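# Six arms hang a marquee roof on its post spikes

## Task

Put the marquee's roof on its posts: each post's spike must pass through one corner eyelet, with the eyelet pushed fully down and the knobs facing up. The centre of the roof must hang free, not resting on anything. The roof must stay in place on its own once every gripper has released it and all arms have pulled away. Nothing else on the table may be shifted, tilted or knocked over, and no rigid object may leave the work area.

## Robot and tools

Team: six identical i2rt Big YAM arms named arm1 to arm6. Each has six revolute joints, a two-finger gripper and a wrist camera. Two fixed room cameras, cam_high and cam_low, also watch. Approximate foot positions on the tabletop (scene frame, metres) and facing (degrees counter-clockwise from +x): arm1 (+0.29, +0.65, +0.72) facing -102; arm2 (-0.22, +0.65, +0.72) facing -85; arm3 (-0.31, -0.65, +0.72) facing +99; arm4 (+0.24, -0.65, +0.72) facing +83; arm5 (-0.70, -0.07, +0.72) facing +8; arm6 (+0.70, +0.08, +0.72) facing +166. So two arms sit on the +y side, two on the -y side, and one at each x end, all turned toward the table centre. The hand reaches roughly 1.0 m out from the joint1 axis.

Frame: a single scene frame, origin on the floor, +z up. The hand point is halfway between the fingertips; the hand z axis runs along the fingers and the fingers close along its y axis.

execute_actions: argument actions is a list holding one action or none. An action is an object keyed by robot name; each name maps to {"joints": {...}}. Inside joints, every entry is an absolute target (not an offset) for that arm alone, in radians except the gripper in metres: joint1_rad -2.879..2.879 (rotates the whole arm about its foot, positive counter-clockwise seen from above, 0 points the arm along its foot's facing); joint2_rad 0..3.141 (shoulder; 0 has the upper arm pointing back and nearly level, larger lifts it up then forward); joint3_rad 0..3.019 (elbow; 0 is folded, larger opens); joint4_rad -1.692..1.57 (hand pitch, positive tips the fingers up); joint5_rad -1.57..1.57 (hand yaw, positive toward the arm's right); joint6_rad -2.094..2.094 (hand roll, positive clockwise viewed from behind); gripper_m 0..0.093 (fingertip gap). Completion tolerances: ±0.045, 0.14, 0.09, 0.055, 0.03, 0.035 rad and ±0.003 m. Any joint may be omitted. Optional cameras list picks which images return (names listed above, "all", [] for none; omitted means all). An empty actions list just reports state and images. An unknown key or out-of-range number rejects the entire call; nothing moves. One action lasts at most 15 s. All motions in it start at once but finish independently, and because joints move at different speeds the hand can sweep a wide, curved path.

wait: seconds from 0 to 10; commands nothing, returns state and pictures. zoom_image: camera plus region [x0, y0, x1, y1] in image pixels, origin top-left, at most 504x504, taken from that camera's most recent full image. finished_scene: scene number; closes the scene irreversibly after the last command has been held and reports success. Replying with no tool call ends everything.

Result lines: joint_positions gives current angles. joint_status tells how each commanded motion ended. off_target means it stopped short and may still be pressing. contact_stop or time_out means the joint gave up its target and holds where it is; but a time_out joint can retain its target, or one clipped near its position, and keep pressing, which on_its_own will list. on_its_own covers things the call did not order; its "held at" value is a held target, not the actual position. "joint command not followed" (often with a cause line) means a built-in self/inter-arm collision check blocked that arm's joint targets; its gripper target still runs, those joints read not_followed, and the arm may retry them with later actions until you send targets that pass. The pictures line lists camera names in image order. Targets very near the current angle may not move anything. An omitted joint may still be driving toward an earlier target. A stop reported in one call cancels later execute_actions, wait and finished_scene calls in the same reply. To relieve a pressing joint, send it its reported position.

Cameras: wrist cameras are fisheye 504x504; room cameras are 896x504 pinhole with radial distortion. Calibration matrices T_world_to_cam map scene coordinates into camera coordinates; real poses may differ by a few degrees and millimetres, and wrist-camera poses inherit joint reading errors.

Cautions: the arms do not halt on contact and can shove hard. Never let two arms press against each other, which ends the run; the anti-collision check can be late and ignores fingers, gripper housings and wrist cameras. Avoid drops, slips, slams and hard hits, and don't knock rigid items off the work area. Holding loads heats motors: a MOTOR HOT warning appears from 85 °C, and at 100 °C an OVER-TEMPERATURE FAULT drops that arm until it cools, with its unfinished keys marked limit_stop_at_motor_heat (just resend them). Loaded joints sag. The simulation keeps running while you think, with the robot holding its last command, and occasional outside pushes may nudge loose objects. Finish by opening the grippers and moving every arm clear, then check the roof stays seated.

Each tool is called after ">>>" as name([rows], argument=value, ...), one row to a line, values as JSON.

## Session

>>> execute_actions(actions=[])

Scene clock: 0.00 s.
arm1.joint_positions: joint1_rad=+0.257 joint2_rad=+0.413 joint3_rad=+0.552 joint4_rad=-1.252 joint5_rad=+0.204 joint6_rad=-0.384 gripper_m=+0.095
arm1.joint_status: not commanded
arm1.hand: x=+0.2727 y=+0.4590 z=+0.9414 quat_wxyz=(-0.054, -0.523, -0.817, +0.239) (m; scene frame)
arm2.joint_positions: joint1_rad=-0.357 joint2_rad=+0.519 joint3_rad=+0.405 joint4_rad=-0.989 joint5_rad=-0.262 joint6_rad=+0.293 gripper_m=+0.094
arm2.joint_status: not commanded
arm2.hand: x=-0.2397 y=+0.4331 z=+0.9350 quat_wxyz=(-0.256, -0.834, -0.482, +0.074) (m; scene frame)
arm3.joint_positions: joint1_rad=+0.117 joint2_rad=+0.333 joint3_rad=+0.661 joint4_rad=-1.408 joint5_rad=+0.301 joint6_rad=+0.513 gripper_m=+0.095
arm3.joint_status: not commanded
arm3.hand: x=-0.3024 y=-0.4832 z=+0.9746 quat_wxyz=(-0.228, +0.561, -0.778, -0.167) (m; scene frame)
arm4.joint_positions: joint1_rad=-0.201 joint2_rad=+0.473 joint3_rad=+0.473 joint4_rad=-1.093 joint5_rad=-0.142 joint6_rad=-0.533 gripper_m=+0.094
arm4.joint_status: not commanded
arm4.hand: x=+0.2789 y=-0.4437 z=+0.9236 quat_wxyz=(-0.197, +0.772, -0.584, -0.158) (m; scene frame)
arm5.joint_positions: joint1_rad=+0.396 joint2_rad=+0.404 joint3_rad=+0.603 joint4_rad=-1.295 joint5_rad=+0.099 joint6_rad=+0.239 gripper_m=+0.095
arm5.joint_status: not commanded
arm5.hand: x=-0.5349 y=+0.0145 z=+0.9299 quat_wxyz=(-0.241, +0.145, -0.959, -0.048) (m; scene frame)
arm6.joint_positions: joint1_rad=-0.302 joint2_rad=+0.499 joint3_rad=+0.439 joint4_rad=-1.058 joint5_rad=-0.311 joint6_rad=-0.197 gripper_m=+0.094
arm6.joint_status: not commanded
arm6.hand: x=+0.4948 y=+0.1463 z=+0.9510 quat_wxyz=(+0.058, +0.955, -0.141, -0.254) (m; scene frame)
pictures: arm1_cam_wrist, arm2_cam_wrist, arm3_cam_wrist, arm4_cam_wrist, arm5_cam_wrist, arm6_cam_wrist, cam_high, cam_low
Images, in order (width x height): arm1_cam_wrist 504x504, arm2_cam_wrist 504x504, arm3_cam_wrist 504x504, arm4_cam_wrist 504x504, arm5_cam_wrist 504x504, arm6_cam_wrist 504x504, cam_high 896x504, cam_low 896x504.

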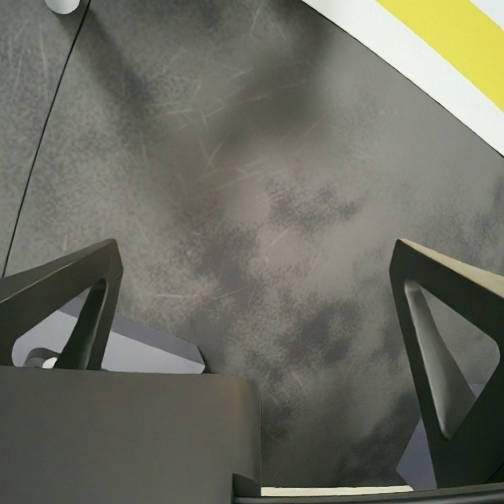

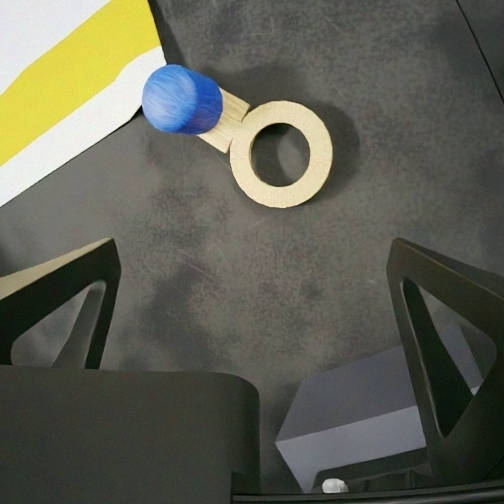

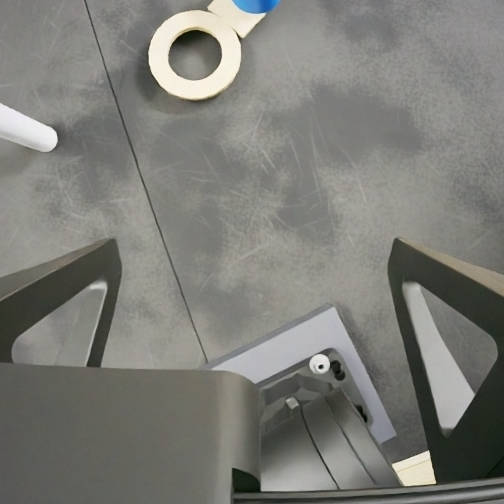

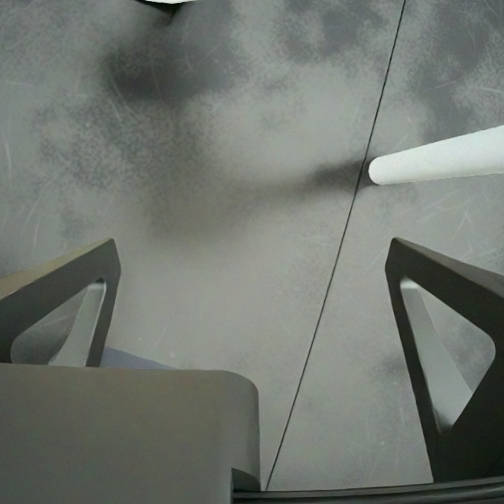

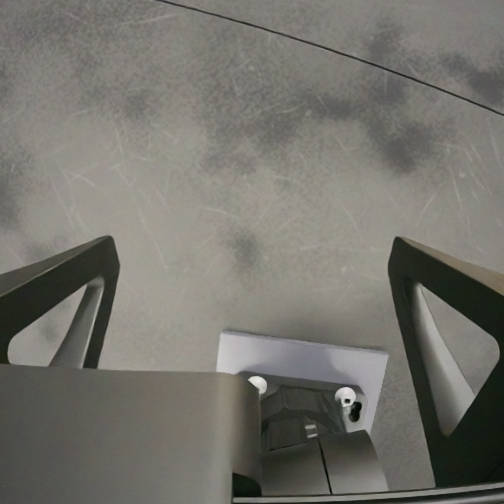

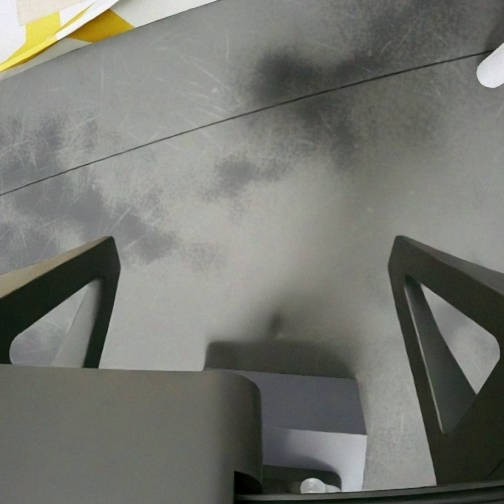

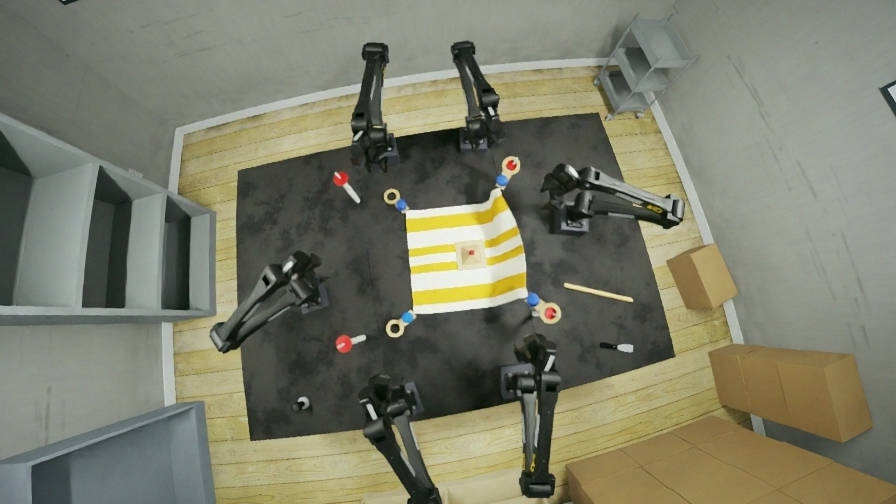

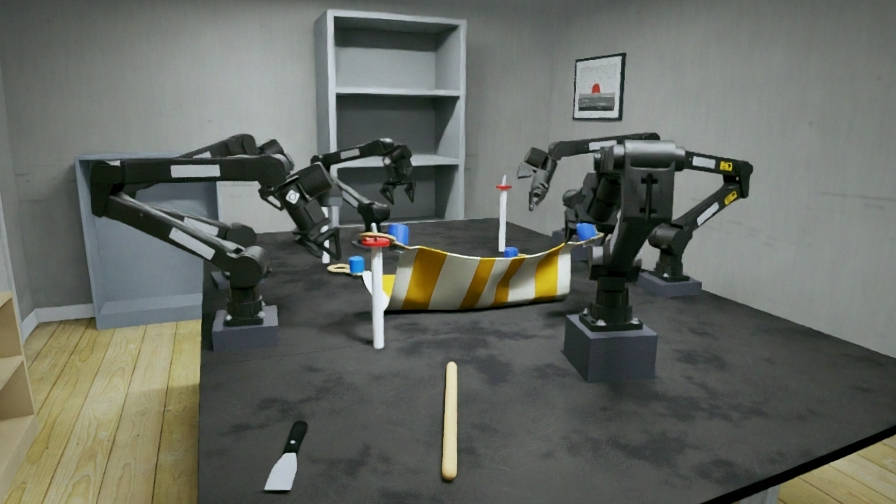

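>>> execute_actions([
  {"arm2":{"joints":{"joint1_rad":0.03,"joint2_rad":1.25,"joint3_rad":1.1,"joint4_rad":-1.42,"joint5_rad":0,"joint6_rad":0}},"arm3":{"joints":{"joint1_rad":-0.33,"joint2_rad":1.35,"joint3_rad":1.1,"joint4_rad":-1.32,"joint5_rad":0,"joint6_rad":0}}},
], cameras=["arm2_cam_wrist","arm3_cam_wrist"])

Scene clock: 2.10 s.
arm1.joint_positions: joint1_rad=+0.257 joint2_rad=+0.413 joint3_rad=+0.552 joint4_rad=-1.252 joint5_rad=+0.204 joint6_rad=-0.384 gripper_m=+0.095
arm1.joint_status: not commanded
arm1.hand: x=+0.2727 y=+0.4590 z=+0.9414 quat_wxyz=(-0.054, -0.523, -0.817, +0.239) (m; scene frame)
arm2.joint_positions: joint1_rad=+0.025 joint2_rad=+1.252 joint3_rad=+1.049 joint4_rad=-1.404 joint5_rad=-0.002 joint6_rad=+0.014 gripper_m=+0.094
arm2.joint_status: all done
arm2.hand: x=-0.1907 y=+0.3200 z=+1.0052 quat_wxyz=(+0.010, -0.680, -0.733, -0.010) (m; scene frame)
arm3.joint_positions: joint1_rad=-0.325 joint2_rad=+1.350 joint3_rad=+1.079 joint4_rad=-1.325 joint5_rad=+0.004 joint6_rad=+0.016 gripper_m=+0.095
arm3.joint_status: all done
arm3.hand: x=-0.2448 y=-0.2896 z=+0.9108 quat_wxyz=(+0.007, +0.636, -0.771, +0.008) (m; scene frame)
arm4.joint_positions: joint1_rad=-0.201 joint2_rad=+0.473 joint3_rad=+0.473 joint4_rad=-1.093 joint5_rad=-0.142 joint6_rad=-0.533 gripper_m=+0.094
arm4.joint_status: not commanded
arm4.hand: x=+0.2789 y=-0.4437 z=+0.9236 quat_wxyz=(-0.197, +0.772, -0.584, -0.158) (m; scene frame)
arm5.joint_positions: joint1_rad=+0.396 joint2_rad=+0.404 joint3_rad=+0.603 joint4_rad=-1.295 joint5_rad=+0.099 joint6_rad=+0.239 gripper_m=+0.095
arm5.joint_status: not commanded
arm5.hand: x=-0.5349 y=+0.0145 z=+0.9299 quat_wxyz=(-0.241, +0.145, -0.959, -0.048) (m; scene frame)
arm6.joint_positions: joint1_rad=-0.302 joint2_rad=+0.499 joint3_rad=+0.439 joint4_rad=-1.058 joint5_rad=-0.311 joint6_rad=-0.197 gripper_m=+0.094
arm6.joint_status: not commanded
arm6.hand: x=+0.4948 y=+0.1463 z=+0.9510 quat_wxyz=(+0.058, +0.955, -0.141, -0.254) (m; scene frame)
pictures: arm2_cam_wrist, arm3_cam_wrist
camera_calibration (this result's frames):
arm2_cam_wrist: T_world_to_cam=[[-0.996204, -0.0837876, -0.0236206, -0.137297], [-0.0810995, 0.794633, 0.601649, -0.863186], [-0.0316411, 0.601281, -0.798411, 0.721708], [0, 0, 0, 1]] pos_world=[-0.183944, 0.240463, 1.09231]
arm3_cam_wrist: T_world_to_cam=[[0.981889, -0.189324, 0.00708907, 0.175541], [-0.154719, -0.779698, 0.60674, -0.813402], [-0.109343, -0.596848, -0.794869, 0.646382], [0, 0, 0, 1]] pos_world=[-0.227533, -0.215182, 1.00607]
Images, in order (width x height): arm2_cam_wrist 504x504, arm3_cam_wrist 504x504.

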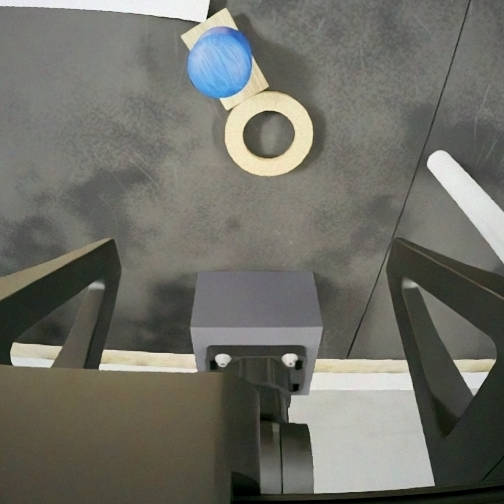

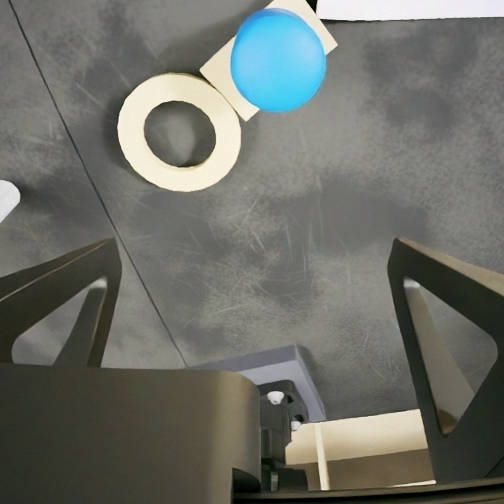

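>>> execute_actions([
  {"arm2":{"joints":{"joint1_rad":0.125,"joint2_rad":1.5,"joint3_rad":0.95,"joint4_rad":-1.02}},"arm3":{"joints":{"joint1_rad":-0.372,"joint2_rad":1.6,"joint3_rad":1.05,"joint4_rad":-1.02}}},
], cameras=["arm2_cam_wrist","arm3_cam_wrist"])

Scene clock: 3.87 s.
arm1.joint_positions: joint1_rad=+0.257 joint2_rad=+0.413 joint3_rad=+0.552 joint4_rad=-1.252 joint5_rad=+0.204 joint6_rad=-0.384 gripper_m=+0.095
arm1.joint_status: not commanded
arm1.hand: x=+0.2727 y=+0.4590 z=+0.9414 quat_wxyz=(-0.054, -0.523, -0.817, +0.239) (m; scene frame)
arm2.joint_positions: joint1_rad=+0.126 joint2_rad=+1.510 joint3_rad=+0.935 joint4_rad=-1.037 joint5_rad=+0.000 joint6_rad=+0.014 gripper_m=+0.094
arm2.joint_status: all done
arm2.hand: x=-0.1492 y=+0.2802 z=+0.8760 quat_wxyz=(+0.013, -0.642, -0.767, -0.010) (m; scene frame)
arm3.joint_positions: joint1_rad=-0.368 joint2_rad=+1.601 joint3_rad=+1.054 joint4_rad=-1.033 joint5_rad=+0.003 joint6_rad=+0.016 gripper_m=+0.095
arm3.joint_status: all done
arm3.hand: x=-0.2171 y=-0.2354 z=+0.8065 quat_wxyz=(+0.002, +0.620, -0.785, +0.002) (m; scene frame)
arm4.joint_positions: joint1_rad=-0.201 joint2_rad=+0.473 joint3_rad=+0.473 joint4_rad=-1.093 joint5_rad=-0.142 joint6_rad=-0.533 gripper_m=+0.094
arm4.joint_status: not commanded
arm4.hand: x=+0.2789 y=-0.4437 z=+0.9236 quat_wxyz=(-0.197, +0.772, -0.584, -0.158) (m; scene frame)
arm5.joint_positions: joint1_rad=+0.396 joint2_rad=+0.404 joint3_rad=+0.603 joint4_rad=-1.295 joint5_rad=+0.099 joint6_rad=+0.239 gripper_m=+0.095
arm5.joint_status: not commanded
arm5.hand: x=-0.5349 y=+0.0145 z=+0.9299 quat_wxyz=(-0.241, +0.145, -0.959, -0.048) (m; scene frame)
arm6.joint_positions: joint1_rad=-0.302 joint2_rad=+0.499 joint3_rad=+0.439 joint4_rad=-1.058 joint5_rad=-0.311 joint6_rad=-0.197 gripper_m=+0.094
arm6.joint_status: not commanded
arm6.hand: x=+0.4948 y=+0.1463 z=+0.9510 quat_wxyz=(+0.058, +0.955, -0.141, -0.254) (m; scene frame)
pictures: arm2_cam_wrist, arm3_cam_wrist
camera_calibration (this result's frames):
arm2_cam_wrist: T_world_to_cam=[[-0.982523, -0.184963, -0.0208906, -0.0743254], [-0.159591, 0.779301, 0.605988, -0.761662], [-0.0958054, 0.598731, -0.795199, 0.632083], [0, 0, 0, 1]] pos_world=[-0.134024, 0.201368, 0.962638]
arm3_cam_wrist: T_world_to_cam=[[0.973058, -0.230484, 0.00590799, 0.148612], [-0.188884, -0.782216, 0.593684, -0.701074], [-0.132213, -0.578806, -0.804676, 0.606042], [0, 0, 0, 1]] pos_world=[-0.196903, -0.163358, 0.903007]
Images, in order (width x height): arm2_cam_wrist 504x504, arm3_cam_wrist 504x504.

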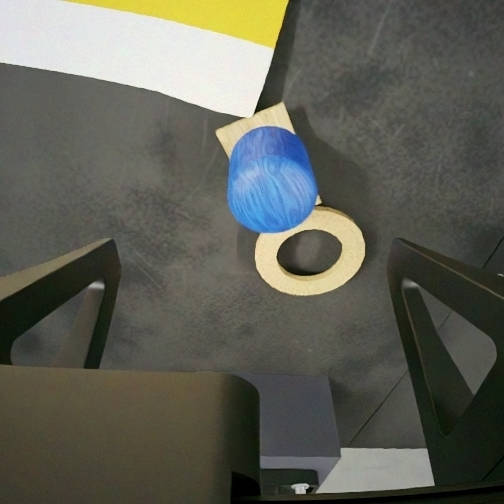

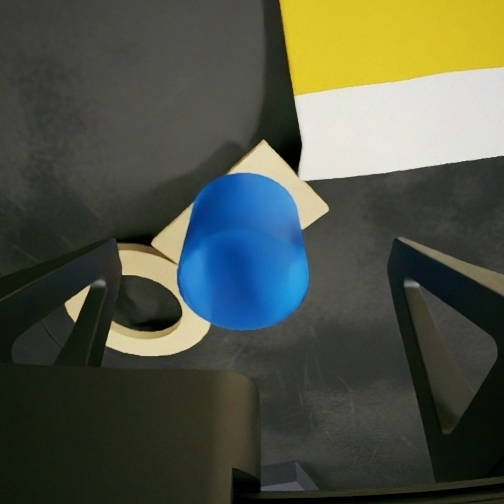

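>>> execute_actions([
  {"arm2":{"joints":{"joint1_rad":0.10,"joint2_rad":1.6,"joint3_rad":0.77,"joint4_rad":-0.77}},"arm3":{"joints":{"joint2_rad":1.615,"joint3_rad":0.945,"joint4_rad":-0.92}}},
], cameras=["arm2_cam_wrist","arm3_cam_wrist"])

Scene clock: 5.37 s.
arm1.joint_positions: joint1_rad=+0.257 joint2_rad=+0.413 joint3_rad=+0.552 joint4_rad=-1.252 joint5_rad=+0.204 joint6_rad=-0.384 gripper_m=+0.095
arm1.joint_status: not commanded
arm1.hand: x=+0.2727 y=+0.4590 z=+0.9414 quat_wxyz=(-0.054, -0.523, -0.817, +0.239) (m; scene frame)
arm2.joint_positions: joint1_rad=+0.109 joint2_rad=+1.610 joint3_rad=+0.752 joint4_rad=-0.787 joint5_rad=+0.000 joint6_rad=+0.014 gripper_m=+0.094
arm2.joint_status: all done
arm2.hand: x=-0.1626 y=+0.3184 z=+0.7887 quat_wxyz=(+0.025, -0.648, -0.761, -0.021) (m; scene frame)
arm3.joint_positions: joint1_rad=-0.368 joint2_rad=+1.603 joint3_rad=+0.950 joint4_rad=-0.932 joint5_rad=+0.003 joint6_rad=+0.016 gripper_m=+0.095
arm3.joint_status: all done
arm3.hand: x=-0.2221 y=-0.2580 z=+0.7731 quat_wxyz=(+0.004, +0.620, -0.785, +0.004) (m; scene frame)
arm4.joint_positions: joint1_rad=-0.201 joint2_rad=+0.473 joint3_rad=+0.473 joint4_rad=-1.093 joint5_rad=-0.142 joint6_rad=-0.533 gripper_m=+0.094
arm4.joint_status: not commanded
arm4.hand: x=+0.2789 y=-0.4437 z=+0.9236 quat_wxyz=(-0.197, +0.772, -0.584, -0.158) (m; scene frame)
arm5.joint_positions: joint1_rad=+0.396 joint2_rad=+0.404 joint3_rad=+0.603 joint4_rad=-1.295 joint5_rad=+0.099 joint6_rad=+0.239 gripper_m=+0.095
arm5.joint_status: not commanded
arm5.hand: x=-0.5349 y=+0.0145 z=+0.9299 quat_wxyz=(-0.241, +0.145, -0.959, -0.048) (m; scene frame)
arm6.joint_positions: joint1_rad=-0.302 joint2_rad=+0.499 joint3_rad=+0.439 joint4_rad=-1.058 joint5_rad=-0.311 joint6_rad=-0.197 gripper_m=+0.094
arm6.joint_status: not commanded
arm6.hand: x=+0.4948 y=+0.1463 z=+0.9510 quat_wxyz=(+0.058, +0.955, -0.141, -0.254) (m; scene frame)
pictures: arm2_cam_wrist, arm3_cam_wrist
camera_calibration (this result's frames):
arm2_cam_wrist: T_world_to_cam=[[-0.985735, -0.167003, -0.0208906, -0.0885483], [-0.14255, 0.762453, 0.631146, -0.752371], [-0.0894751, 0.62512, -0.775383, 0.515535], [0, 0, 0, 1]] pos_world=[-0.148408, 0.236588, 0.872743]
arm3_cam_wrist: T_world_to_cam=[[0.973066, -0.230448, 0.00597961, 0.148476], [-0.18824, -0.779333, 0.597667, -0.702123], [-0.133071, -0.582695, -0.801722, 0.561926], [0, 0, 0, 1]] pos_world=[-0.201868, -0.18554, 0.869256]
Images, in order (width x height): arm2_cam_wrist 504x504, arm3_cam_wrist 504x504.

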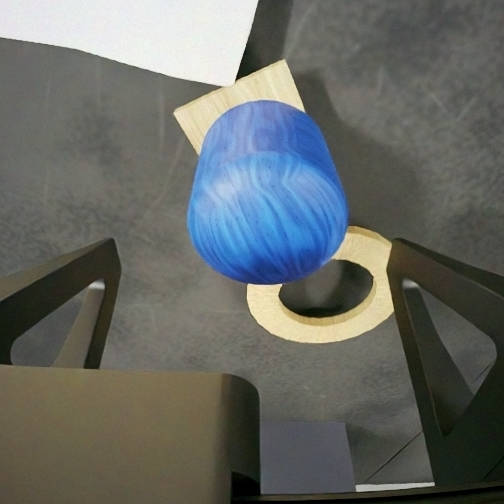

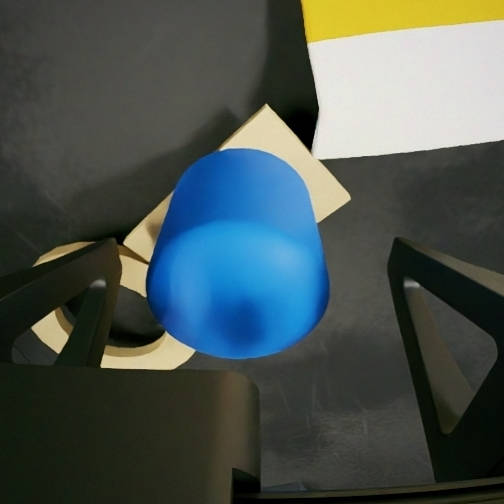

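>>> execute_actions([
  {"arm2":{"joints":{"joint1_rad":0.07,"joint2_rad":1.69,"joint4_rad":-0.69}},"arm3":{"joints":{"gripper_m":0.03}}},
], cameras=["arm2_cam_wrist"])

Scene clock: 6.33 s.
arm1.joint_positions: joint1_rad=+0.257 joint2_rad=+0.413 joint3_rad=+0.552 joint4_rad=-1.252 joint5_rad=+0.204 joint6_rad=-0.384 gripper_m=+0.095
arm1.joint_status: not commanded
arm1.hand: x=+0.2727 y=+0.4590 z=+0.9414 quat_wxyz=(-0.054, -0.523, -0.817, +0.239) (m; scene frame)
arm2.joint_positions: joint1_rad=+0.076 joint2_rad=+1.689 joint3_rad=+0.752 joint4_rad=-0.707 joint5_rad=+0.000 joint6_rad=+0.014 gripper_m=+0.094
arm2.joint_status: all done
arm2.hand: x=-0.1725 y=+0.3106 z=+0.7621 quat_wxyz=(+0.025, -0.661, -0.750, -0.021) (m; scene frame)
arm3.joint_positions: joint1_rad=-0.368 joint2_rad=+1.603 joint3_rad=+0.950 joint4_rad=-0.932 joint5_rad=+0.002 joint6_rad=+0.015 gripper_m=+0.049
arm3.joint_status: gripper_m off_target (ended at +0.049, target +0.030)
arm3.hand: x=-0.2223 y=-0.2580 z=+0.7731 quat_wxyz=(+0.004, +0.620, -0.785, +0.003) (m; scene frame)
arm4.joint_positions: joint1_rad=-0.201 joint2_rad=+0.473 joint3_rad=+0.473 joint4_rad=-1.093 joint5_rad=-0.142 joint6_rad=-0.533 gripper_m=+0.094
arm4.joint_status: not commanded
arm4.hand: x=+0.2789 y=-0.4437 z=+0.9236 quat_wxyz=(-0.197, +0.772, -0.584, -0.158) (m; scene frame)
arm5.joint_positions: joint1_rad=+0.396 joint2_rad=+0.404 joint3_rad=+0.603 joint4_rad=-1.295 joint5_rad=+0.099 joint6_rad=+0.239 gripper_m=+0.095
arm5.joint_status: not commanded
arm5.hand: x=-0.5349 y=+0.0145 z=+0.9299 quat_wxyz=(-0.241, +0.145, -0.959, -0.048) (m; scene frame)
arm6.joint_positions: joint1_rad=-0.302 joint2_rad=+0.499 joint3_rad=+0.439 joint4_rad=-1.058 joint5_rad=-0.311 joint6_rad=-0.197 gripper_m=+0.094
arm6.joint_status: not commanded
arm6.hand: x=+0.4948 y=+0.1463 z=+0.9510 quat_wxyz=(+0.058, +0.955, -0.141, -0.254) (m; scene frame)
pictures: arm2_cam_wrist
camera_calibration (this result's frames):
arm2_cam_wrist: T_world_to_cam=[[-0.990624, -0.134967, -0.0211553, -0.110786], [-0.117958, 0.766905, 0.630826, -0.72797], [-0.0689166, 0.627407, -0.775636, 0.501925], [0, 0, 0, 1]] pos_world=[-0.161027, 0.22842, 0.84619]
Images, in order (width x height): arm2_cam_wrist 504x504.

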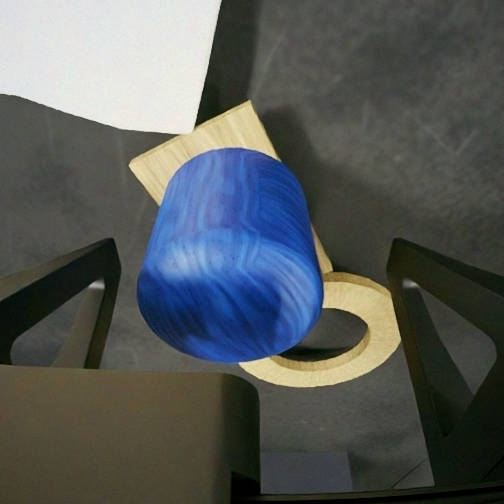

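>>> execute_actions([
  {"arm2":{"joints":{"joint1_rad":0.09,"gripper_m":0.03}}},
], cameras=[])

>>> execute_actions([
  {"arm2":{"joints":{"joint2_rad":1.3,"joint3_rad":1.35,"joint4_rad":-1.65}},"arm3":{"joints":{"joint2_rad":1.3,"joint3_rad":1.35,"joint4_rad":-1.65}}},
], cameras=["arm2_cam_wrist","arm3_cam_wrist","cam_high"])

Scene clock: 7.20 s.
arm1.joint_positions: joint1_rad=+0.257 joint2_rad=+0.413 joint3_rad=+0.552 joint4_rad=-1.252 joint5_rad=+0.204 joint6_rad=-0.384 gripper_m=+0.095
arm1.joint_status: not commanded
arm1.hand: x=+0.2727 y=+0.4590 z=+0.9414 quat_wxyz=(-0.054, -0.523, -0.817, +0.239) (m; scene frame)
arm2.joint_positions: joint1_rad=+0.079 joint2_rad=+1.689 joint3_rad=+0.752 joint4_rad=-0.707 joint5_rad=-0.001 joint6_rad=+0.013 gripper_m=+0.048
arm2.joint_status: gripper_m off_target (ended at +0.048, target +0.030); the others done
arm2.hand: x=-0.1717 y=+0.3106 z=+0.7621 quat_wxyz=(+0.024, -0.660, -0.751, -0.021) (m; scene frame)
arm3.joint_positions: joint1_rad=-0.368 joint2_rad=+1.603 joint3_rad=+0.950 joint4_rad=-0.932 joint5_rad=+0.002 joint6_rad=+0.015 gripper_m=+0.049
arm3.joint_status: not commanded
arm3.hand: x=-0.2223 y=-0.2580 z=+0.7731 quat_wxyz=(+0.004, +0.620, -0.785, +0.003) (m; scene frame)
arm4.joint_positions: joint1_rad=-0.201 joint2_rad=+0.473 joint3_rad=+0.473 joint4_rad=-1.093 joint5_rad=-0.142 joint6_rad=-0.533 gripper_m=+0.094
arm4.joint_status: not commanded
arm4.hand: x=+0.2789 y=-0.4437 z=+0.9236 quat_wxyz=(-0.197, +0.772, -0.584, -0.158) (m; scene frame)
arm5.joint_positions: joint1_rad=+0.396 joint2_rad=+0.404 joint3_rad=+0.603 joint4_rad=-1.295 joint5_rad=+0.099 joint6_rad=+0.239 gripper_m=+0.095
arm5.joint_status: not commanded
arm5.hand: x=-0.5349 y=+0.0145 z=+0.9299 quat_wxyz=(-0.241, +0.145, -0.959, -0.048) (m; scene frame)
arm6.joint_positions: joint1_rad=-0.302 joint2_rad=+0.499 joint3_rad=+0.439 joint4_rad=-1.058 joint5_rad=-0.311 joint6_rad=-0.197 gripper_m=+0.094
arm6.joint_status: not commanded
arm6.hand: x=+0.4948 y=+0.1463 z=+0.9510 quat_wxyz=(+0.058, +0.955, -0.141, -0.254) (m; scene frame)
pictures: none
No camera images: the call's "cameras" was empty. Leave "cameras" out to get every camera's image.

Scene clock: 8.73 s.
arm1.joint_positions: joint1_rad=+0.257 joint2_rad=+0.413 joint3_rad=+0.552 joint4_rad=-1.252 joint5_rad=+0.204 joint6_rad=-0.384 gripper_m=+0.095
arm1.joint_status: not commanded
arm1.hand: x=+0.2727 y=+0.4590 z=+0.9414 quat_wxyz=(-0.054, -0.523, -0.817, +0.239) (m; scene frame)
arm2.joint_positions: joint1_rad=+0.080 joint2_rad=+1.308 joint3_rad=+1.318 joint4_rad=-1.627 joint5_rad=-0.001 joint6_rad=+0.012 gripper_m=+0.048
arm2.joint_status: all done
arm2.hand: x=-0.1690 y=+0.2966 z=+1.0887 quat_wxyz=(+0.015, -0.659, -0.752, -0.013) (m; scene frame)
arm3.joint_positions: joint1_rad=-0.368 joint2_rad=+1.304 joint3_rad=+1.334 joint4_rad=-1.633 joint5_rad=+0.002 joint6_rad=+0.010 gripper_m=+0.049
arm3.joint_status: all done
arm3.hand: x=-0.2310 y=-0.2987 z=+1.0231 quat_wxyz=(+0.011, +0.622, -0.783, +0.009) (m; scene frame)
arm4.joint_positions: joint1_rad=-0.201 joint2_rad=+0.473 joint3_rad=+0.473 joint4_rad=-1.093 joint5_rad=-0.142 joint6_rad=-0.533 gripper_m=+0.094
arm4.joint_status: not commanded
arm4.hand: x=+0.2789 y=-0.4437 z=+0.9236 quat_wxyz=(-0.197, +0.772, -0.584, -0.158) (m; scene frame)
arm5.joint_positions: joint1_rad=+0.396 joint2_rad=+0.404 joint3_rad=+0.603 joint4_rad=-1.295 joint5_rad=+0.099 joint6_rad=+0.239 gripper_m=+0.095
arm5.joint_status: not commanded
arm5.hand: x=-0.5349 y=+0.0145 z=+0.9299 quat_wxyz=(-0.241, +0.145, -0.959, -0.048) (m; scene frame)
arm6.joint_positions: joint1_rad=-0.302 joint2_rad=+0.499 joint3_rad=+0.439 joint4_rad=-1.058 joint5_rad=-0.311 joint6_rad=-0.197 gripper_m=+0.094
arm6.joint_status: not commanded
arm6.hand: x=+0.4948 y=+0.1463 z=+0.9510 quat_wxyz=(+0.058, +0.955, -0.141, -0.254) (m; scene frame)
pictures: arm2_cam_wrist, arm3_cam_wrist, cam_high
camera_calibration (this result's frames):
arm2_cam_wrist: T_world_to_cam=[[-0.989853, -0.140431, -0.0216853, -0.0999554], [-0.124373, 0.782435, 0.610186, -0.906039], [-0.068722, 0.606691, -0.791961, 0.788279], [0, 0, 0, 1]] pos_world=[-0.157455, 0.216638, 1.17497]
arm3_cam_wrist: T_world_to_cam=[[0.974398, -0.224775, 0.00493894, 0.14929], [-0.180615, -0.769507, 0.612566, -0.895438], [-0.133889, -0.597775, -0.790404, 0.721299], [0, 0, 0, 1]] pos_world=[-0.210624, -0.224315, 1.1179]
Images, in order (width x height): arm2_cam_wrist 504x504, arm3_cam_wrist 504x504, cam_high 896x504.

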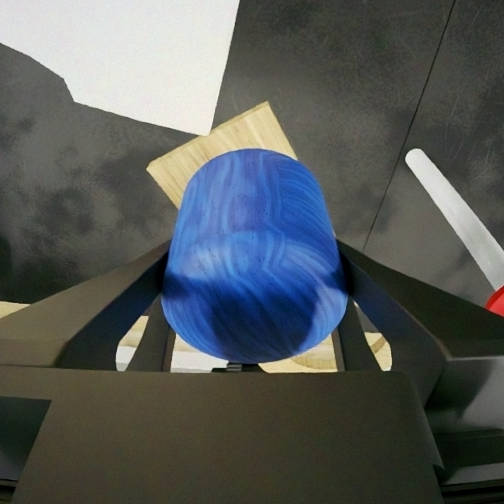

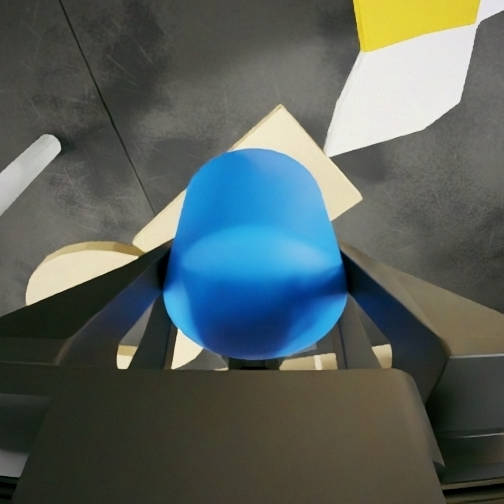

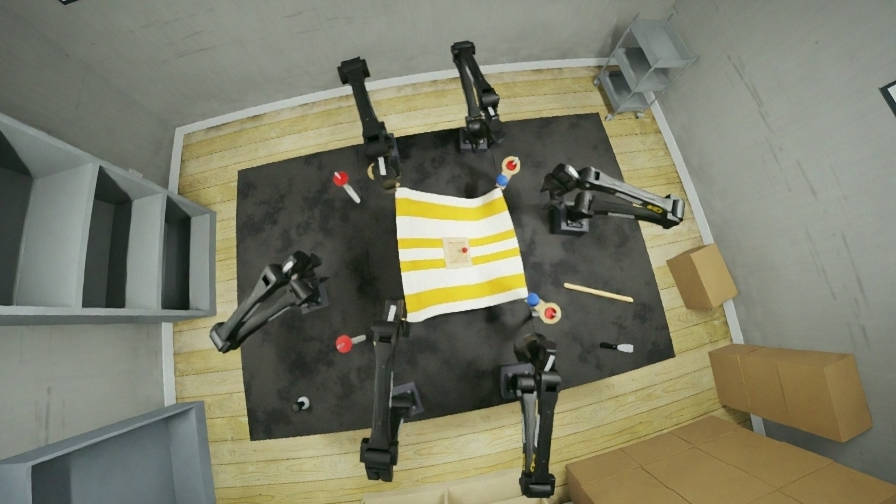

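>>> execute_actions([
  {"arm2":{"joints":{"joint1_rad":-0.335,"joint6_rad":-0.6,"joint2_rad":1.29}},"arm3":{"joints":{"joint1_rad":0.095,"joint6_rad":0.15,"joint2_rad":1.4,"joint3_rad":1.48,"joint4_rad":-1.68}}},
], cameras=["arm2_cam_wrist","arm3_cam_wrist","cam_high","cam_low"])

Scene clock: 11.97 s.
arm1.joint_positions: joint1_rad=+0.257 joint2_rad=+0.413 joint3_rad=+0.552 joint4_rad=-1.252 joint5_rad=+0.204 joint6_rad=-0.384 gripper_m=+0.095
arm1.joint_status: not commanded
arm1.hand: x=+0.2727 y=+0.4590 z=+0.9414 quat_wxyz=(-0.054, -0.523, -0.817, +0.239) (m; scene frame)
arm2.joint_positions: joint1_rad=-0.332 joint2_rad=+1.308 joint3_rad=+1.318 joint4_rad=-1.629 joint5_rad=-0.003 joint6_rad=-0.586 gripper_m=+0.048
arm2.joint_status: all done
arm2.hand: x=-0.3152 y=+0.3062 z=+1.0886 quat_wxyz=(+0.004, -0.586, -0.810, -0.020) (m; scene frame)
arm3.joint_positions: joint1_rad=+0.008 joint2_rad=+1.401 joint3_rad=+1.443 joint4_rad=-1.666 joint5_rad=+0.071 joint6_rad=+0.109 gripper_m=+0.049
arm3.joint_status: joint1_rad time_out (moved +0.376 of +0.463); joint6_rad time_out (moved +0.099 of +0.140); the others done
arm3.on_its_own: joint1_rad reads +0.008 and still pushes toward +0.095 since a time_out; joint6_rad reads +0.109 and still pushes toward +0.150 since a time_out
arm3.hand: x=-0.3590 y=-0.2606 z=+1.0302 quat_wxyz=(-0.014, +0.724, -0.689, +0.041) (m; scene frame)
arm4.joint_positions: joint1_rad=-0.201 joint2_rad=+0.473 joint3_rad=+0.473 joint4_rad=-1.093 joint5_rad=-0.142 joint6_rad=-0.533 gripper_m=+0.094
arm4.joint_status: not commanded
arm4.hand: x=+0.2789 y=-0.4437 z=+0.9236 quat_wxyz=(-0.197, +0.772, -0.584, -0.158) (m; scene frame)
arm5.joint_positions: joint1_rad=+0.396 joint2_rad=+0.404 joint3_rad=+0.603 joint4_rad=-1.295 joint5_rad=+0.099 joint6_rad=+0.239 gripper_m=+0.095
arm5.joint_status: not commanded
arm5.hand: x=-0.5349 y=+0.0145 z=+0.9299 quat_wxyz=(-0.241, +0.145, -0.959, -0.048) (m; scene frame)
arm6.joint_positions: joint1_rad=-0.302 joint2_rad=+0.499 joint3_rad=+0.439 joint4_rad=-1.058 joint5_rad=-0.311 joint6_rad=-0.197 gripper_m=+0.094
arm6.joint_status: not commanded
arm6.hand: x=+0.4948 y=+0.1463 z=+0.9510 quat_wxyz=(+0.058, +0.955, -0.141, -0.254) (m; scene frame)
pictures: arm2_cam_wrist, arm3_cam_wrist, cam_high, cam_low
camera_calibration (this result's frames):
arm2_cam_wrist: T_world_to_cam=[[-0.945887, -0.32068, -0.0496131, -0.143805], [-0.284289, 0.74523, 0.603168, -0.963042], [-0.156451, 0.584633, -0.79607, 0.755877], [0, 0, 0, 1]] pos_world=[-0.291548, 0.229662, 1.17547]
arm3_cam_wrist: T_world_to_cam=[[0.995349, 0.0525847, 0.080714, 0.284347], [-0.00883477, -0.78451, 0.620053, -0.843536], [0.0959263, -0.617882, -0.780397, 0.799457], [0, 0, 0, 1]] pos_world=[-0.367166, -0.182745, 1.12398]
Images, in order (width x height): arm2_cam_wrist 504x504, arm3_cam_wrist 504x504, cam_high 896x504, cam_low 896x504.

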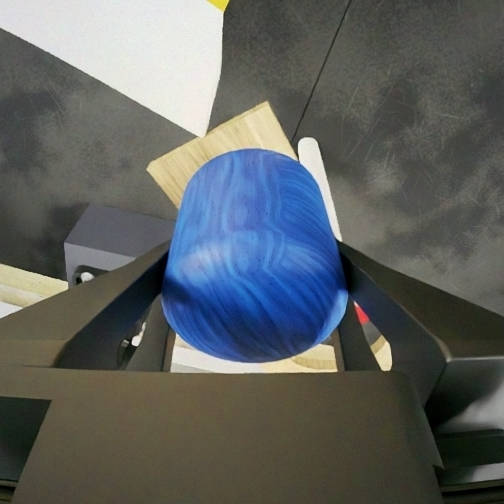

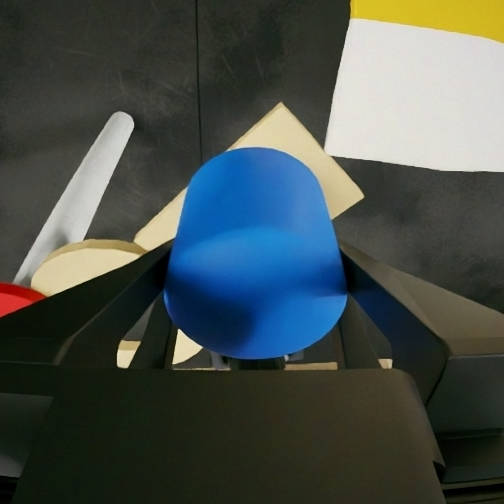

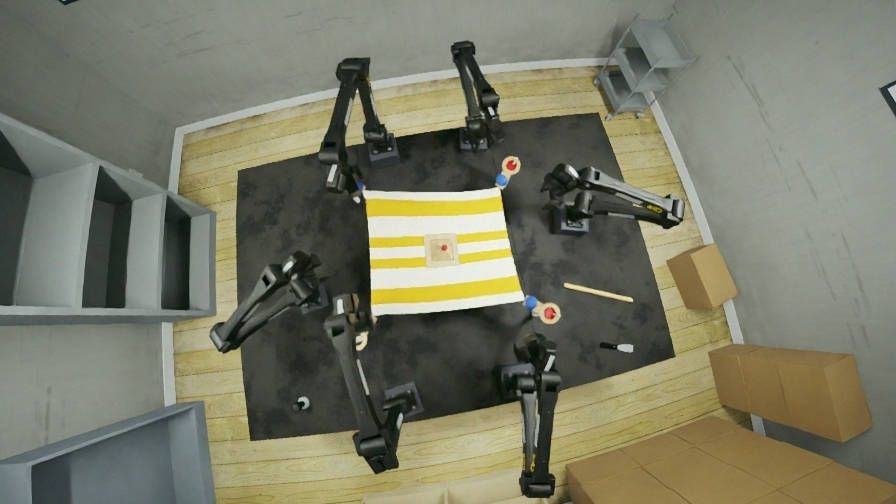

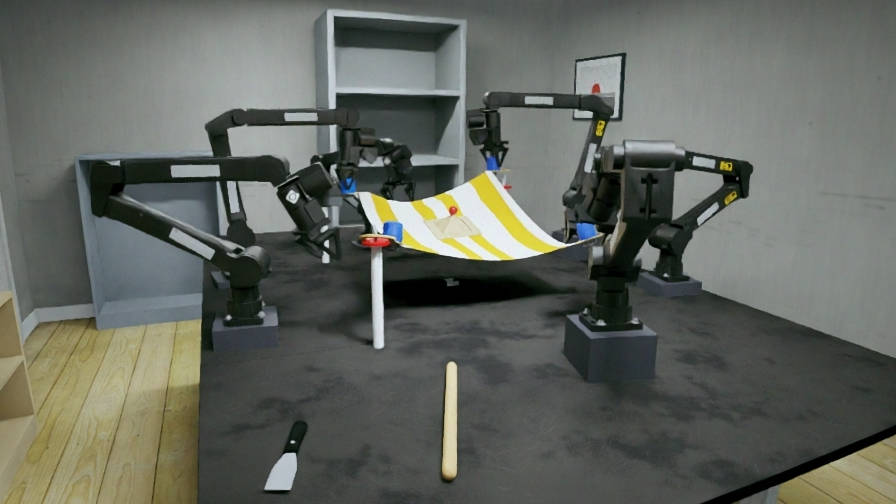

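>>> execute_actions([
  {"arm2":{"joints":{"joint3_rad":1.24,"joint4_rad":-1.53}},"arm3":{"joints":{"joint1_rad":0.09,"joint6_rad":0.55,"joint2_rad":1.32,"joint3_rad":1.4,"joint4_rad":-1.66,"joint5_rad":0}},"arm5":{"joints":{"joint1_rad":-0.5,"joint2_rad":0.4,"joint3_rad":0.8,"joint4_rad":-0.9,"joint5_rad":0,"joint6_rad":0}}},
], cameras=["arm5_cam_wrist","arm3_cam_wrist","cam_high"])

Scene clock: 15.00 s.
arm1.joint_positions: joint1_rad=+0.257 joint2_rad=+0.413 joint3_rad=+0.552 joint4_rad=-1.252 joint5_rad=+0.204 joint6_rad=-0.384 gripper_m=+0.095
arm1.joint_status: not commanded
arm1.hand: x=+0.2727 y=+0.4590 z=+0.9414 quat_wxyz=(-0.054, -0.523, -0.817, +0.239) (m; scene frame)
arm2.joint_positions: joint1_rad=-0.332 joint2_rad=+1.302 joint3_rad=+1.225 joint4_rad=-1.538 joint5_rad=-0.003 joint6_rad=-0.586 gripper_m=+0.048
arm2.joint_status: all done
arm2.hand: x=-0.3146 y=+0.3080 z=+1.0552 quat_wxyz=(+0.004, -0.586, -0.810, -0.018) (m; scene frame)
arm3.joint_positions: joint1_rad=+0.010 joint2_rad=+1.327 joint3_rad=+1.390 joint4_rad=-1.688 joint5_rad=+0.110 joint6_rad=+0.400 gripper_m=+0.049
arm3.joint_status: joint1_rad time_out (moved +0.001 of +0.082); joint5_rad time_out (moved +0.038 of -0.071); joint6_rad time_out (moved +0.290 of +0.441); the others done
arm3.on_its_own: joint1_rad reads +0.010 and still pushes toward +0.090 since a time_out; joint5_rad reads +0.110 and still pushes toward +0.028 since a time_out; joint6_rad reads +0.400 and still pushes toward +0.550 since a time_out
arm3.hand: x=-0.3486 y=-0.2885 z=+1.0379 quat_wxyz=(-0.036, +0.617, -0.785, +0.049) (m; scene frame)
arm4.joint_positions: joint1_rad=-0.201 joint2_rad=+0.473 joint3_rad=+0.473 joint4_rad=-1.093 joint5_rad=-0.142 joint6_rad=-0.533 gripper_m=+0.094
arm4.joint_status: not commanded
arm4.hand: x=+0.2789 y=-0.4437 z=+0.9236 quat_wxyz=(-0.197, +0.772, -0.584, -0.158) (m; scene frame)
arm5.joint_positions: joint1_rad=-0.493 joint2_rad=+0.404 joint3_rad=+0.760 joint4_rad=-0.917 joint5_rad=+0.000 joint6_rad=+0.007 gripper_m=+0.095
arm5.joint_status: all done
arm5.hand: x=-0.4515 y=-0.1567 z=+1.0747 quat_wxyz=(-0.482, -0.146, -0.861, +0.075) (m; scene frame)
arm6.joint_positions: joint1_rad=-0.302 joint2_rad=+0.499 joint3_rad=+0.439 joint4_rad=-1.058 joint5_rad=-0.311 joint6_rad=-0.197 gripper_m=+0.094
arm6.joint_status: not commanded
arm6.hand: x=+0.4948 y=+0.1463 z=+0.9510 quat_wxyz=(+0.058, +0.955, -0.141, -0.254) (m; scene frame)
pictures: arm3_cam_wrist, arm5_cam_wrist, cam_high
camera_calibration (this result's frames):
arm3_cam_wrist: T_world_to_cam=[[0.964578, -0.23244, 0.124746, 0.136107], [-0.260565, -0.76568, 0.588082, -0.919232], [-0.041178, -0.599755, -0.799123, 0.764065], [0, 0, 0, 1]] pos_world=[-0.339343, -0.213949, 1.13419]
arm5_cam_wrist: T_world_to_cam=[[-0.319322, -0.947646, 0.000475586, -0.290884], [-0.874968, 0.294639, -0.384213, 0.0686268], [0.363958, -0.123104, -0.923244, 1.26314], [0, 0, 0, 1]] pos_world=[-0.492568, -0.140378, 1.19269]
Images, in order (width x height): arm3_cam_wrist 504x504, arm5_cam_wrist 504x504, cam_high 896x504.

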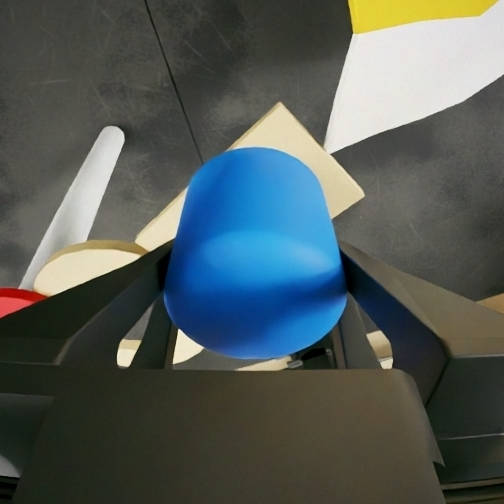

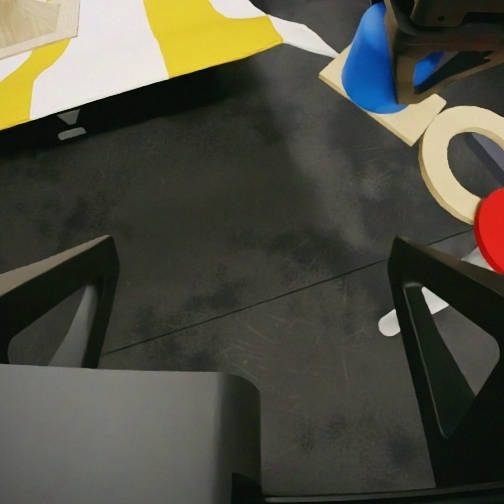

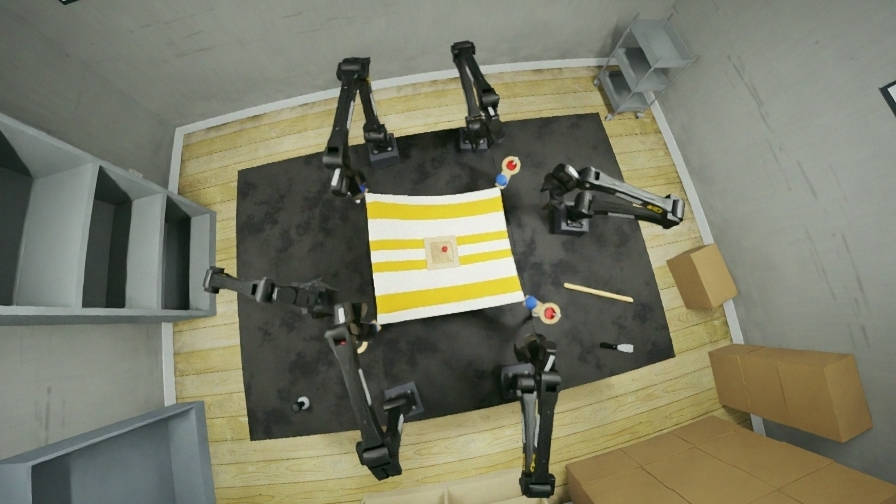

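>>> execute_actions([
  {"arm3":{"joints":{"joint1_rad":0.2,"joint6_rad":0.8,"joint2_rad":1.3,"joint3_rad":1.36,"joint4_rad":-1.63,"joint5_rad":0}},"arm2":{"joints":{"joint1_rad":-0.25}}},
], cameras=["arm5_cam_wrist","cam_low","cam_high"])

Scene clock: 18.23 s.
arm1.joint_positions: joint1_rad=+0.257 joint2_rad=+0.413 joint3_rad=+0.552 joint4_rad=-1.252 joint5_rad=+0.204 joint6_rad=-0.384 gripper_m=+0.095
arm1.joint_status: not commanded
arm1.hand: x=+0.2727 y=+0.4590 z=+0.9414 quat_wxyz=(-0.054, -0.523, -0.817, +0.239) (m; scene frame)
arm2.joint_positions: joint1_rad=-0.248 joint2_rad=+1.302 joint3_rad=+1.225 joint4_rad=-1.533 joint5_rad=-0.003 joint6_rad=-0.586 gripper_m=+0.048
arm2.joint_status: all done
arm2.hand: x=-0.2855 y=+0.3000 z=+1.0552 quat_wxyz=(+0.004, -0.551, -0.834, -0.015) (m; scene frame)
arm3.joint_positions: joint1_rad=+0.071 joint2_rad=+1.272 joint3_rad=+1.365 joint4_rad=-1.680 joint5_rad=+0.202 joint6_rad=+0.643 gripper_m=+0.049
arm3.joint_status: joint1_rad time_out (moved +0.061 of +0.190); joint5_rad time_out (moved +0.093 of -0.110); joint6_rad time_out (moved +0.243 of +0.400); the others done
arm3.on_its_own: joint1_rad reads +0.071 and still pushes toward +0.200 since a time_out; joint5_rad reads +0.202 and still pushes toward +0.078 since a time_out (your +0.000 is given up); joint6_rad reads +0.643 and still pushes toward +0.800 since a time_out
arm3.hand: x=-0.3525 y=-0.3004 z=+1.0497 quat_wxyz=(-0.093, +0.541, -0.835, +0.040) (m; scene frame)
arm4.joint_positions: joint1_rad=-0.201 joint2_rad=+0.473 joint3_rad=+0.473 joint4_rad=-1.093 joint5_rad=-0.142 joint6_rad=-0.533 gripper_m=+0.094
arm4.joint_status: not commanded
arm4.hand: x=+0.2789 y=-0.4437 z=+0.9236 quat_wxyz=(-0.197, +0.772, -0.584, -0.158) (m; scene frame)
arm5.joint_positions: joint1_rad=-0.493 joint2_rad=+0.404 joint3_rad=+0.760 joint4_rad=-0.917 joint5_rad=+0.000 joint6_rad=+0.007 gripper_m=+0.095
arm5.joint_status: not commanded
arm5.hand: x=-0.4515 y=-0.1567 z=+1.0747 quat_wxyz=(-0.482, -0.146, -0.861, +0.075) (m; scene frame)
arm6.joint_positions: joint1_rad=-0.302 joint2_rad=+0.499 joint3_rad=+0.439 joint4_rad=-1.058 joint5_rad=-0.311 joint6_rad=-0.197 gripper_m=+0.094
arm6.joint_status: not commanded
arm6.hand: x=+0.4948 y=+0.1463 z=+0.9510 quat_wxyz=(+0.058, +0.955, -0.141, -0.254) (m; scene frame)
pictures: arm5_cam_wrist, cam_high, cam_low
camera_calibration (this result's frames):
arm5_cam_wrist: T_world_to_cam=[[-0.319322, -0.947646, 0.000475586, -0.290884], [-0.874968, 0.294639, -0.384213, 0.0686268], [0.363958, -0.123104, -0.923244, 1.26314], [0, 0, 0, 1]] pos_world=[-0.492568, -0.140378, 1.19269]
Images, in order (width x height): arm5_cam_wrist 504x504, cam_high 896x504, cam_low 896x504.

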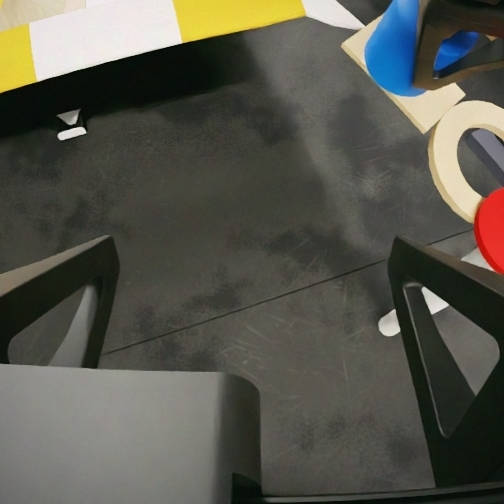

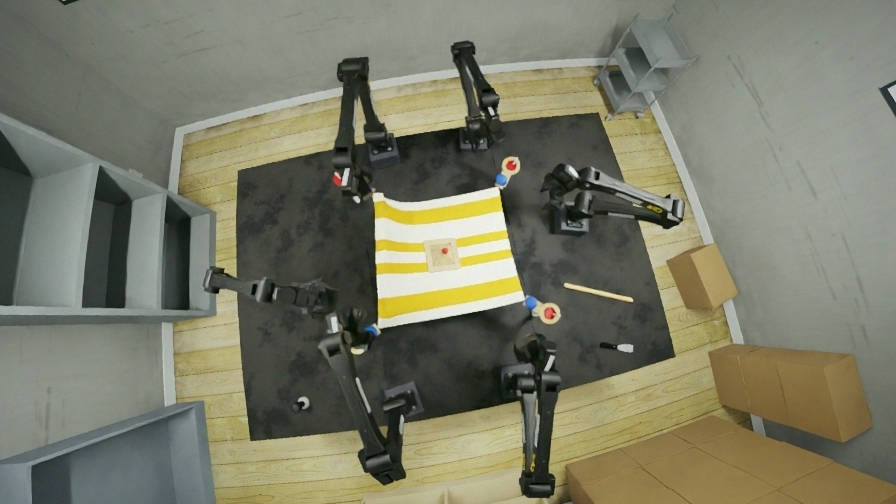

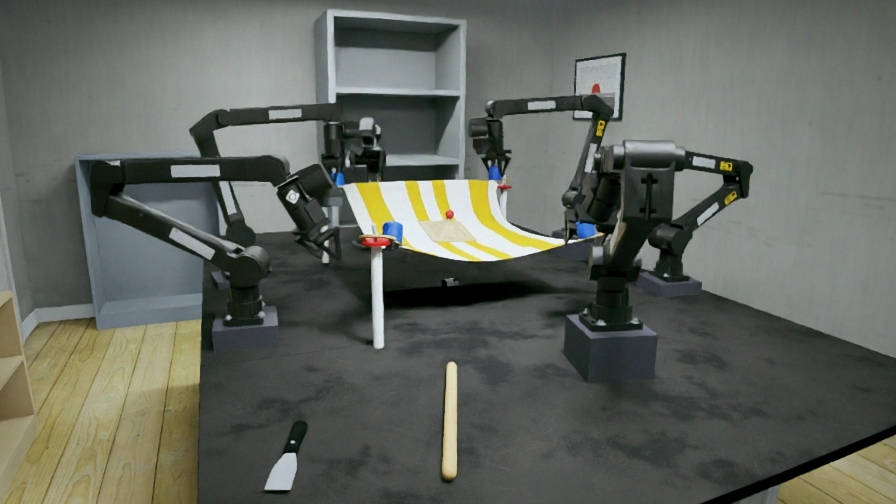

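>>> execute_actions([
  {"arm3":{"joints":{"joint1_rad":0.2,"joint6_rad":0.7,"joint3_rad":1.33,"joint5_rad":0}},"arm5":{"joints":{"joint1_rad":-0.2,"joint2_rad":0.2,"joint3_rad":0.6}}},
], cameras=["arm3_cam_wrist","cam_low"])

Scene clock: 21.27 s.
arm1.joint_positions: joint1_rad=+0.257 joint2_rad=+0.413 joint3_rad=+0.552 joint4_rad=-1.252 joint5_rad=+0.204 joint6_rad=-0.384 gripper_m=+0.095
arm1.joint_status: not commanded
arm1.hand: x=+0.2727 y=+0.4590 z=+0.9414 quat_wxyz=(-0.054, -0.523, -0.817, +0.239) (m; scene frame)
arm2.joint_positions: joint1_rad=-0.248 joint2_rad=+1.302 joint3_rad=+1.225 joint4_rad=-1.533 joint5_rad=-0.003 joint6_rad=-0.586 gripper_m=+0.048
arm2.joint_status: not commanded
arm2.hand: x=-0.2855 y=+0.3000 z=+1.0552 quat_wxyz=(+0.004, -0.551, -0.834, -0.015) (m; scene frame)
arm3.joint_positions: joint1_rad=+0.074 joint2_rad=+1.267 joint3_rad=+1.356 joint4_rad=-1.666 joint5_rad=+0.213 joint6_rad=+0.622 gripper_m=+0.049
arm3.joint_status: joint1_rad time_out (moved +0.004 of +0.129); joint5_rad time_out (moved +0.011 of -0.202); joint6_rad time_out (moved -0.021 of +0.057); the others done
arm3.on_its_own: joint1_rad reads +0.074 and still pushes toward +0.200 since a time_out; joint5_rad reads +0.213 and still pushes toward +0.102 since a time_out (your +0.000 is given up); joint6_rad reads +0.622 and still pushes toward +0.700 since a time_out
arm3.hand: x=-0.3522 y=-0.2997 z=+1.0481 quat_wxyz=(-0.099, +0.550, -0.828, +0.039) (m; scene frame)
arm4.joint_positions: joint1_rad=-0.201 joint2_rad=+0.473 joint3_rad=+0.473 joint4_rad=-1.093 joint5_rad=-0.142 joint6_rad=-0.533 gripper_m=+0.094
arm4.joint_status: not commanded
arm4.hand: x=+0.2789 y=-0.4437 z=+0.9236 quat_wxyz=(-0.197, +0.772, -0.584, -0.158) (m; scene frame)
arm5.joint_positions: joint1_rad=-0.206 joint2_rad=+0.198 joint3_rad=+0.595 joint4_rad=-0.910 joint5_rad=+0.000 joint6_rad=+0.007 gripper_m=+0.095
arm5.joint_status: all done
arm5.hand: x=-0.4730 y=-0.0803 z=+1.0294 quat_wxyz=(-0.509, -0.021, -0.860, +0.007) (m; scene frame)
arm6.joint_positions: joint1_rad=-0.302 joint2_rad=+0.499 joint3_rad=+0.439 joint4_rad=-1.058 joint5_rad=-0.311 joint6_rad=-0.197 gripper_m=+0.094
arm6.joint_status: not commanded
arm6.hand: x=+0.4948 y=+0.1463 z=+0.9510 quat_wxyz=(+0.058, +0.955, -0.141, -0.254) (m; scene frame)
pictures: arm3_cam_wrist, cam_low
camera_calibration (this result's frames):
arm3_cam_wrist: T_world_to_cam=[[0.903353, -0.390239, 0.177954, 0.0111286], [-0.426009, -0.76831, 0.477719, -0.87815], [-0.0497012, -0.507359, -0.8603, 0.854202], [0, 0, 0, 1]] pos_world=[-0.341698, -0.236962, 1.1524]
Images, in order (width x height): arm3_cam_wrist 504x504, cam_low 896x504.

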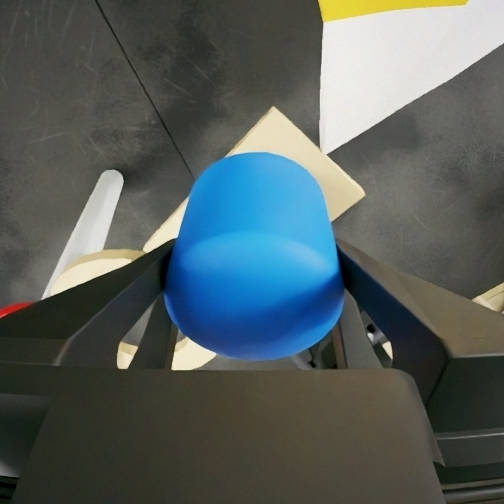

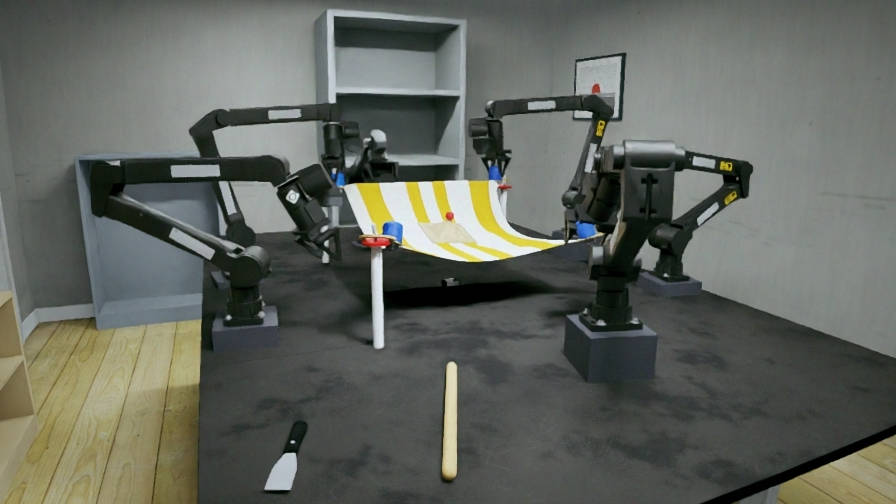

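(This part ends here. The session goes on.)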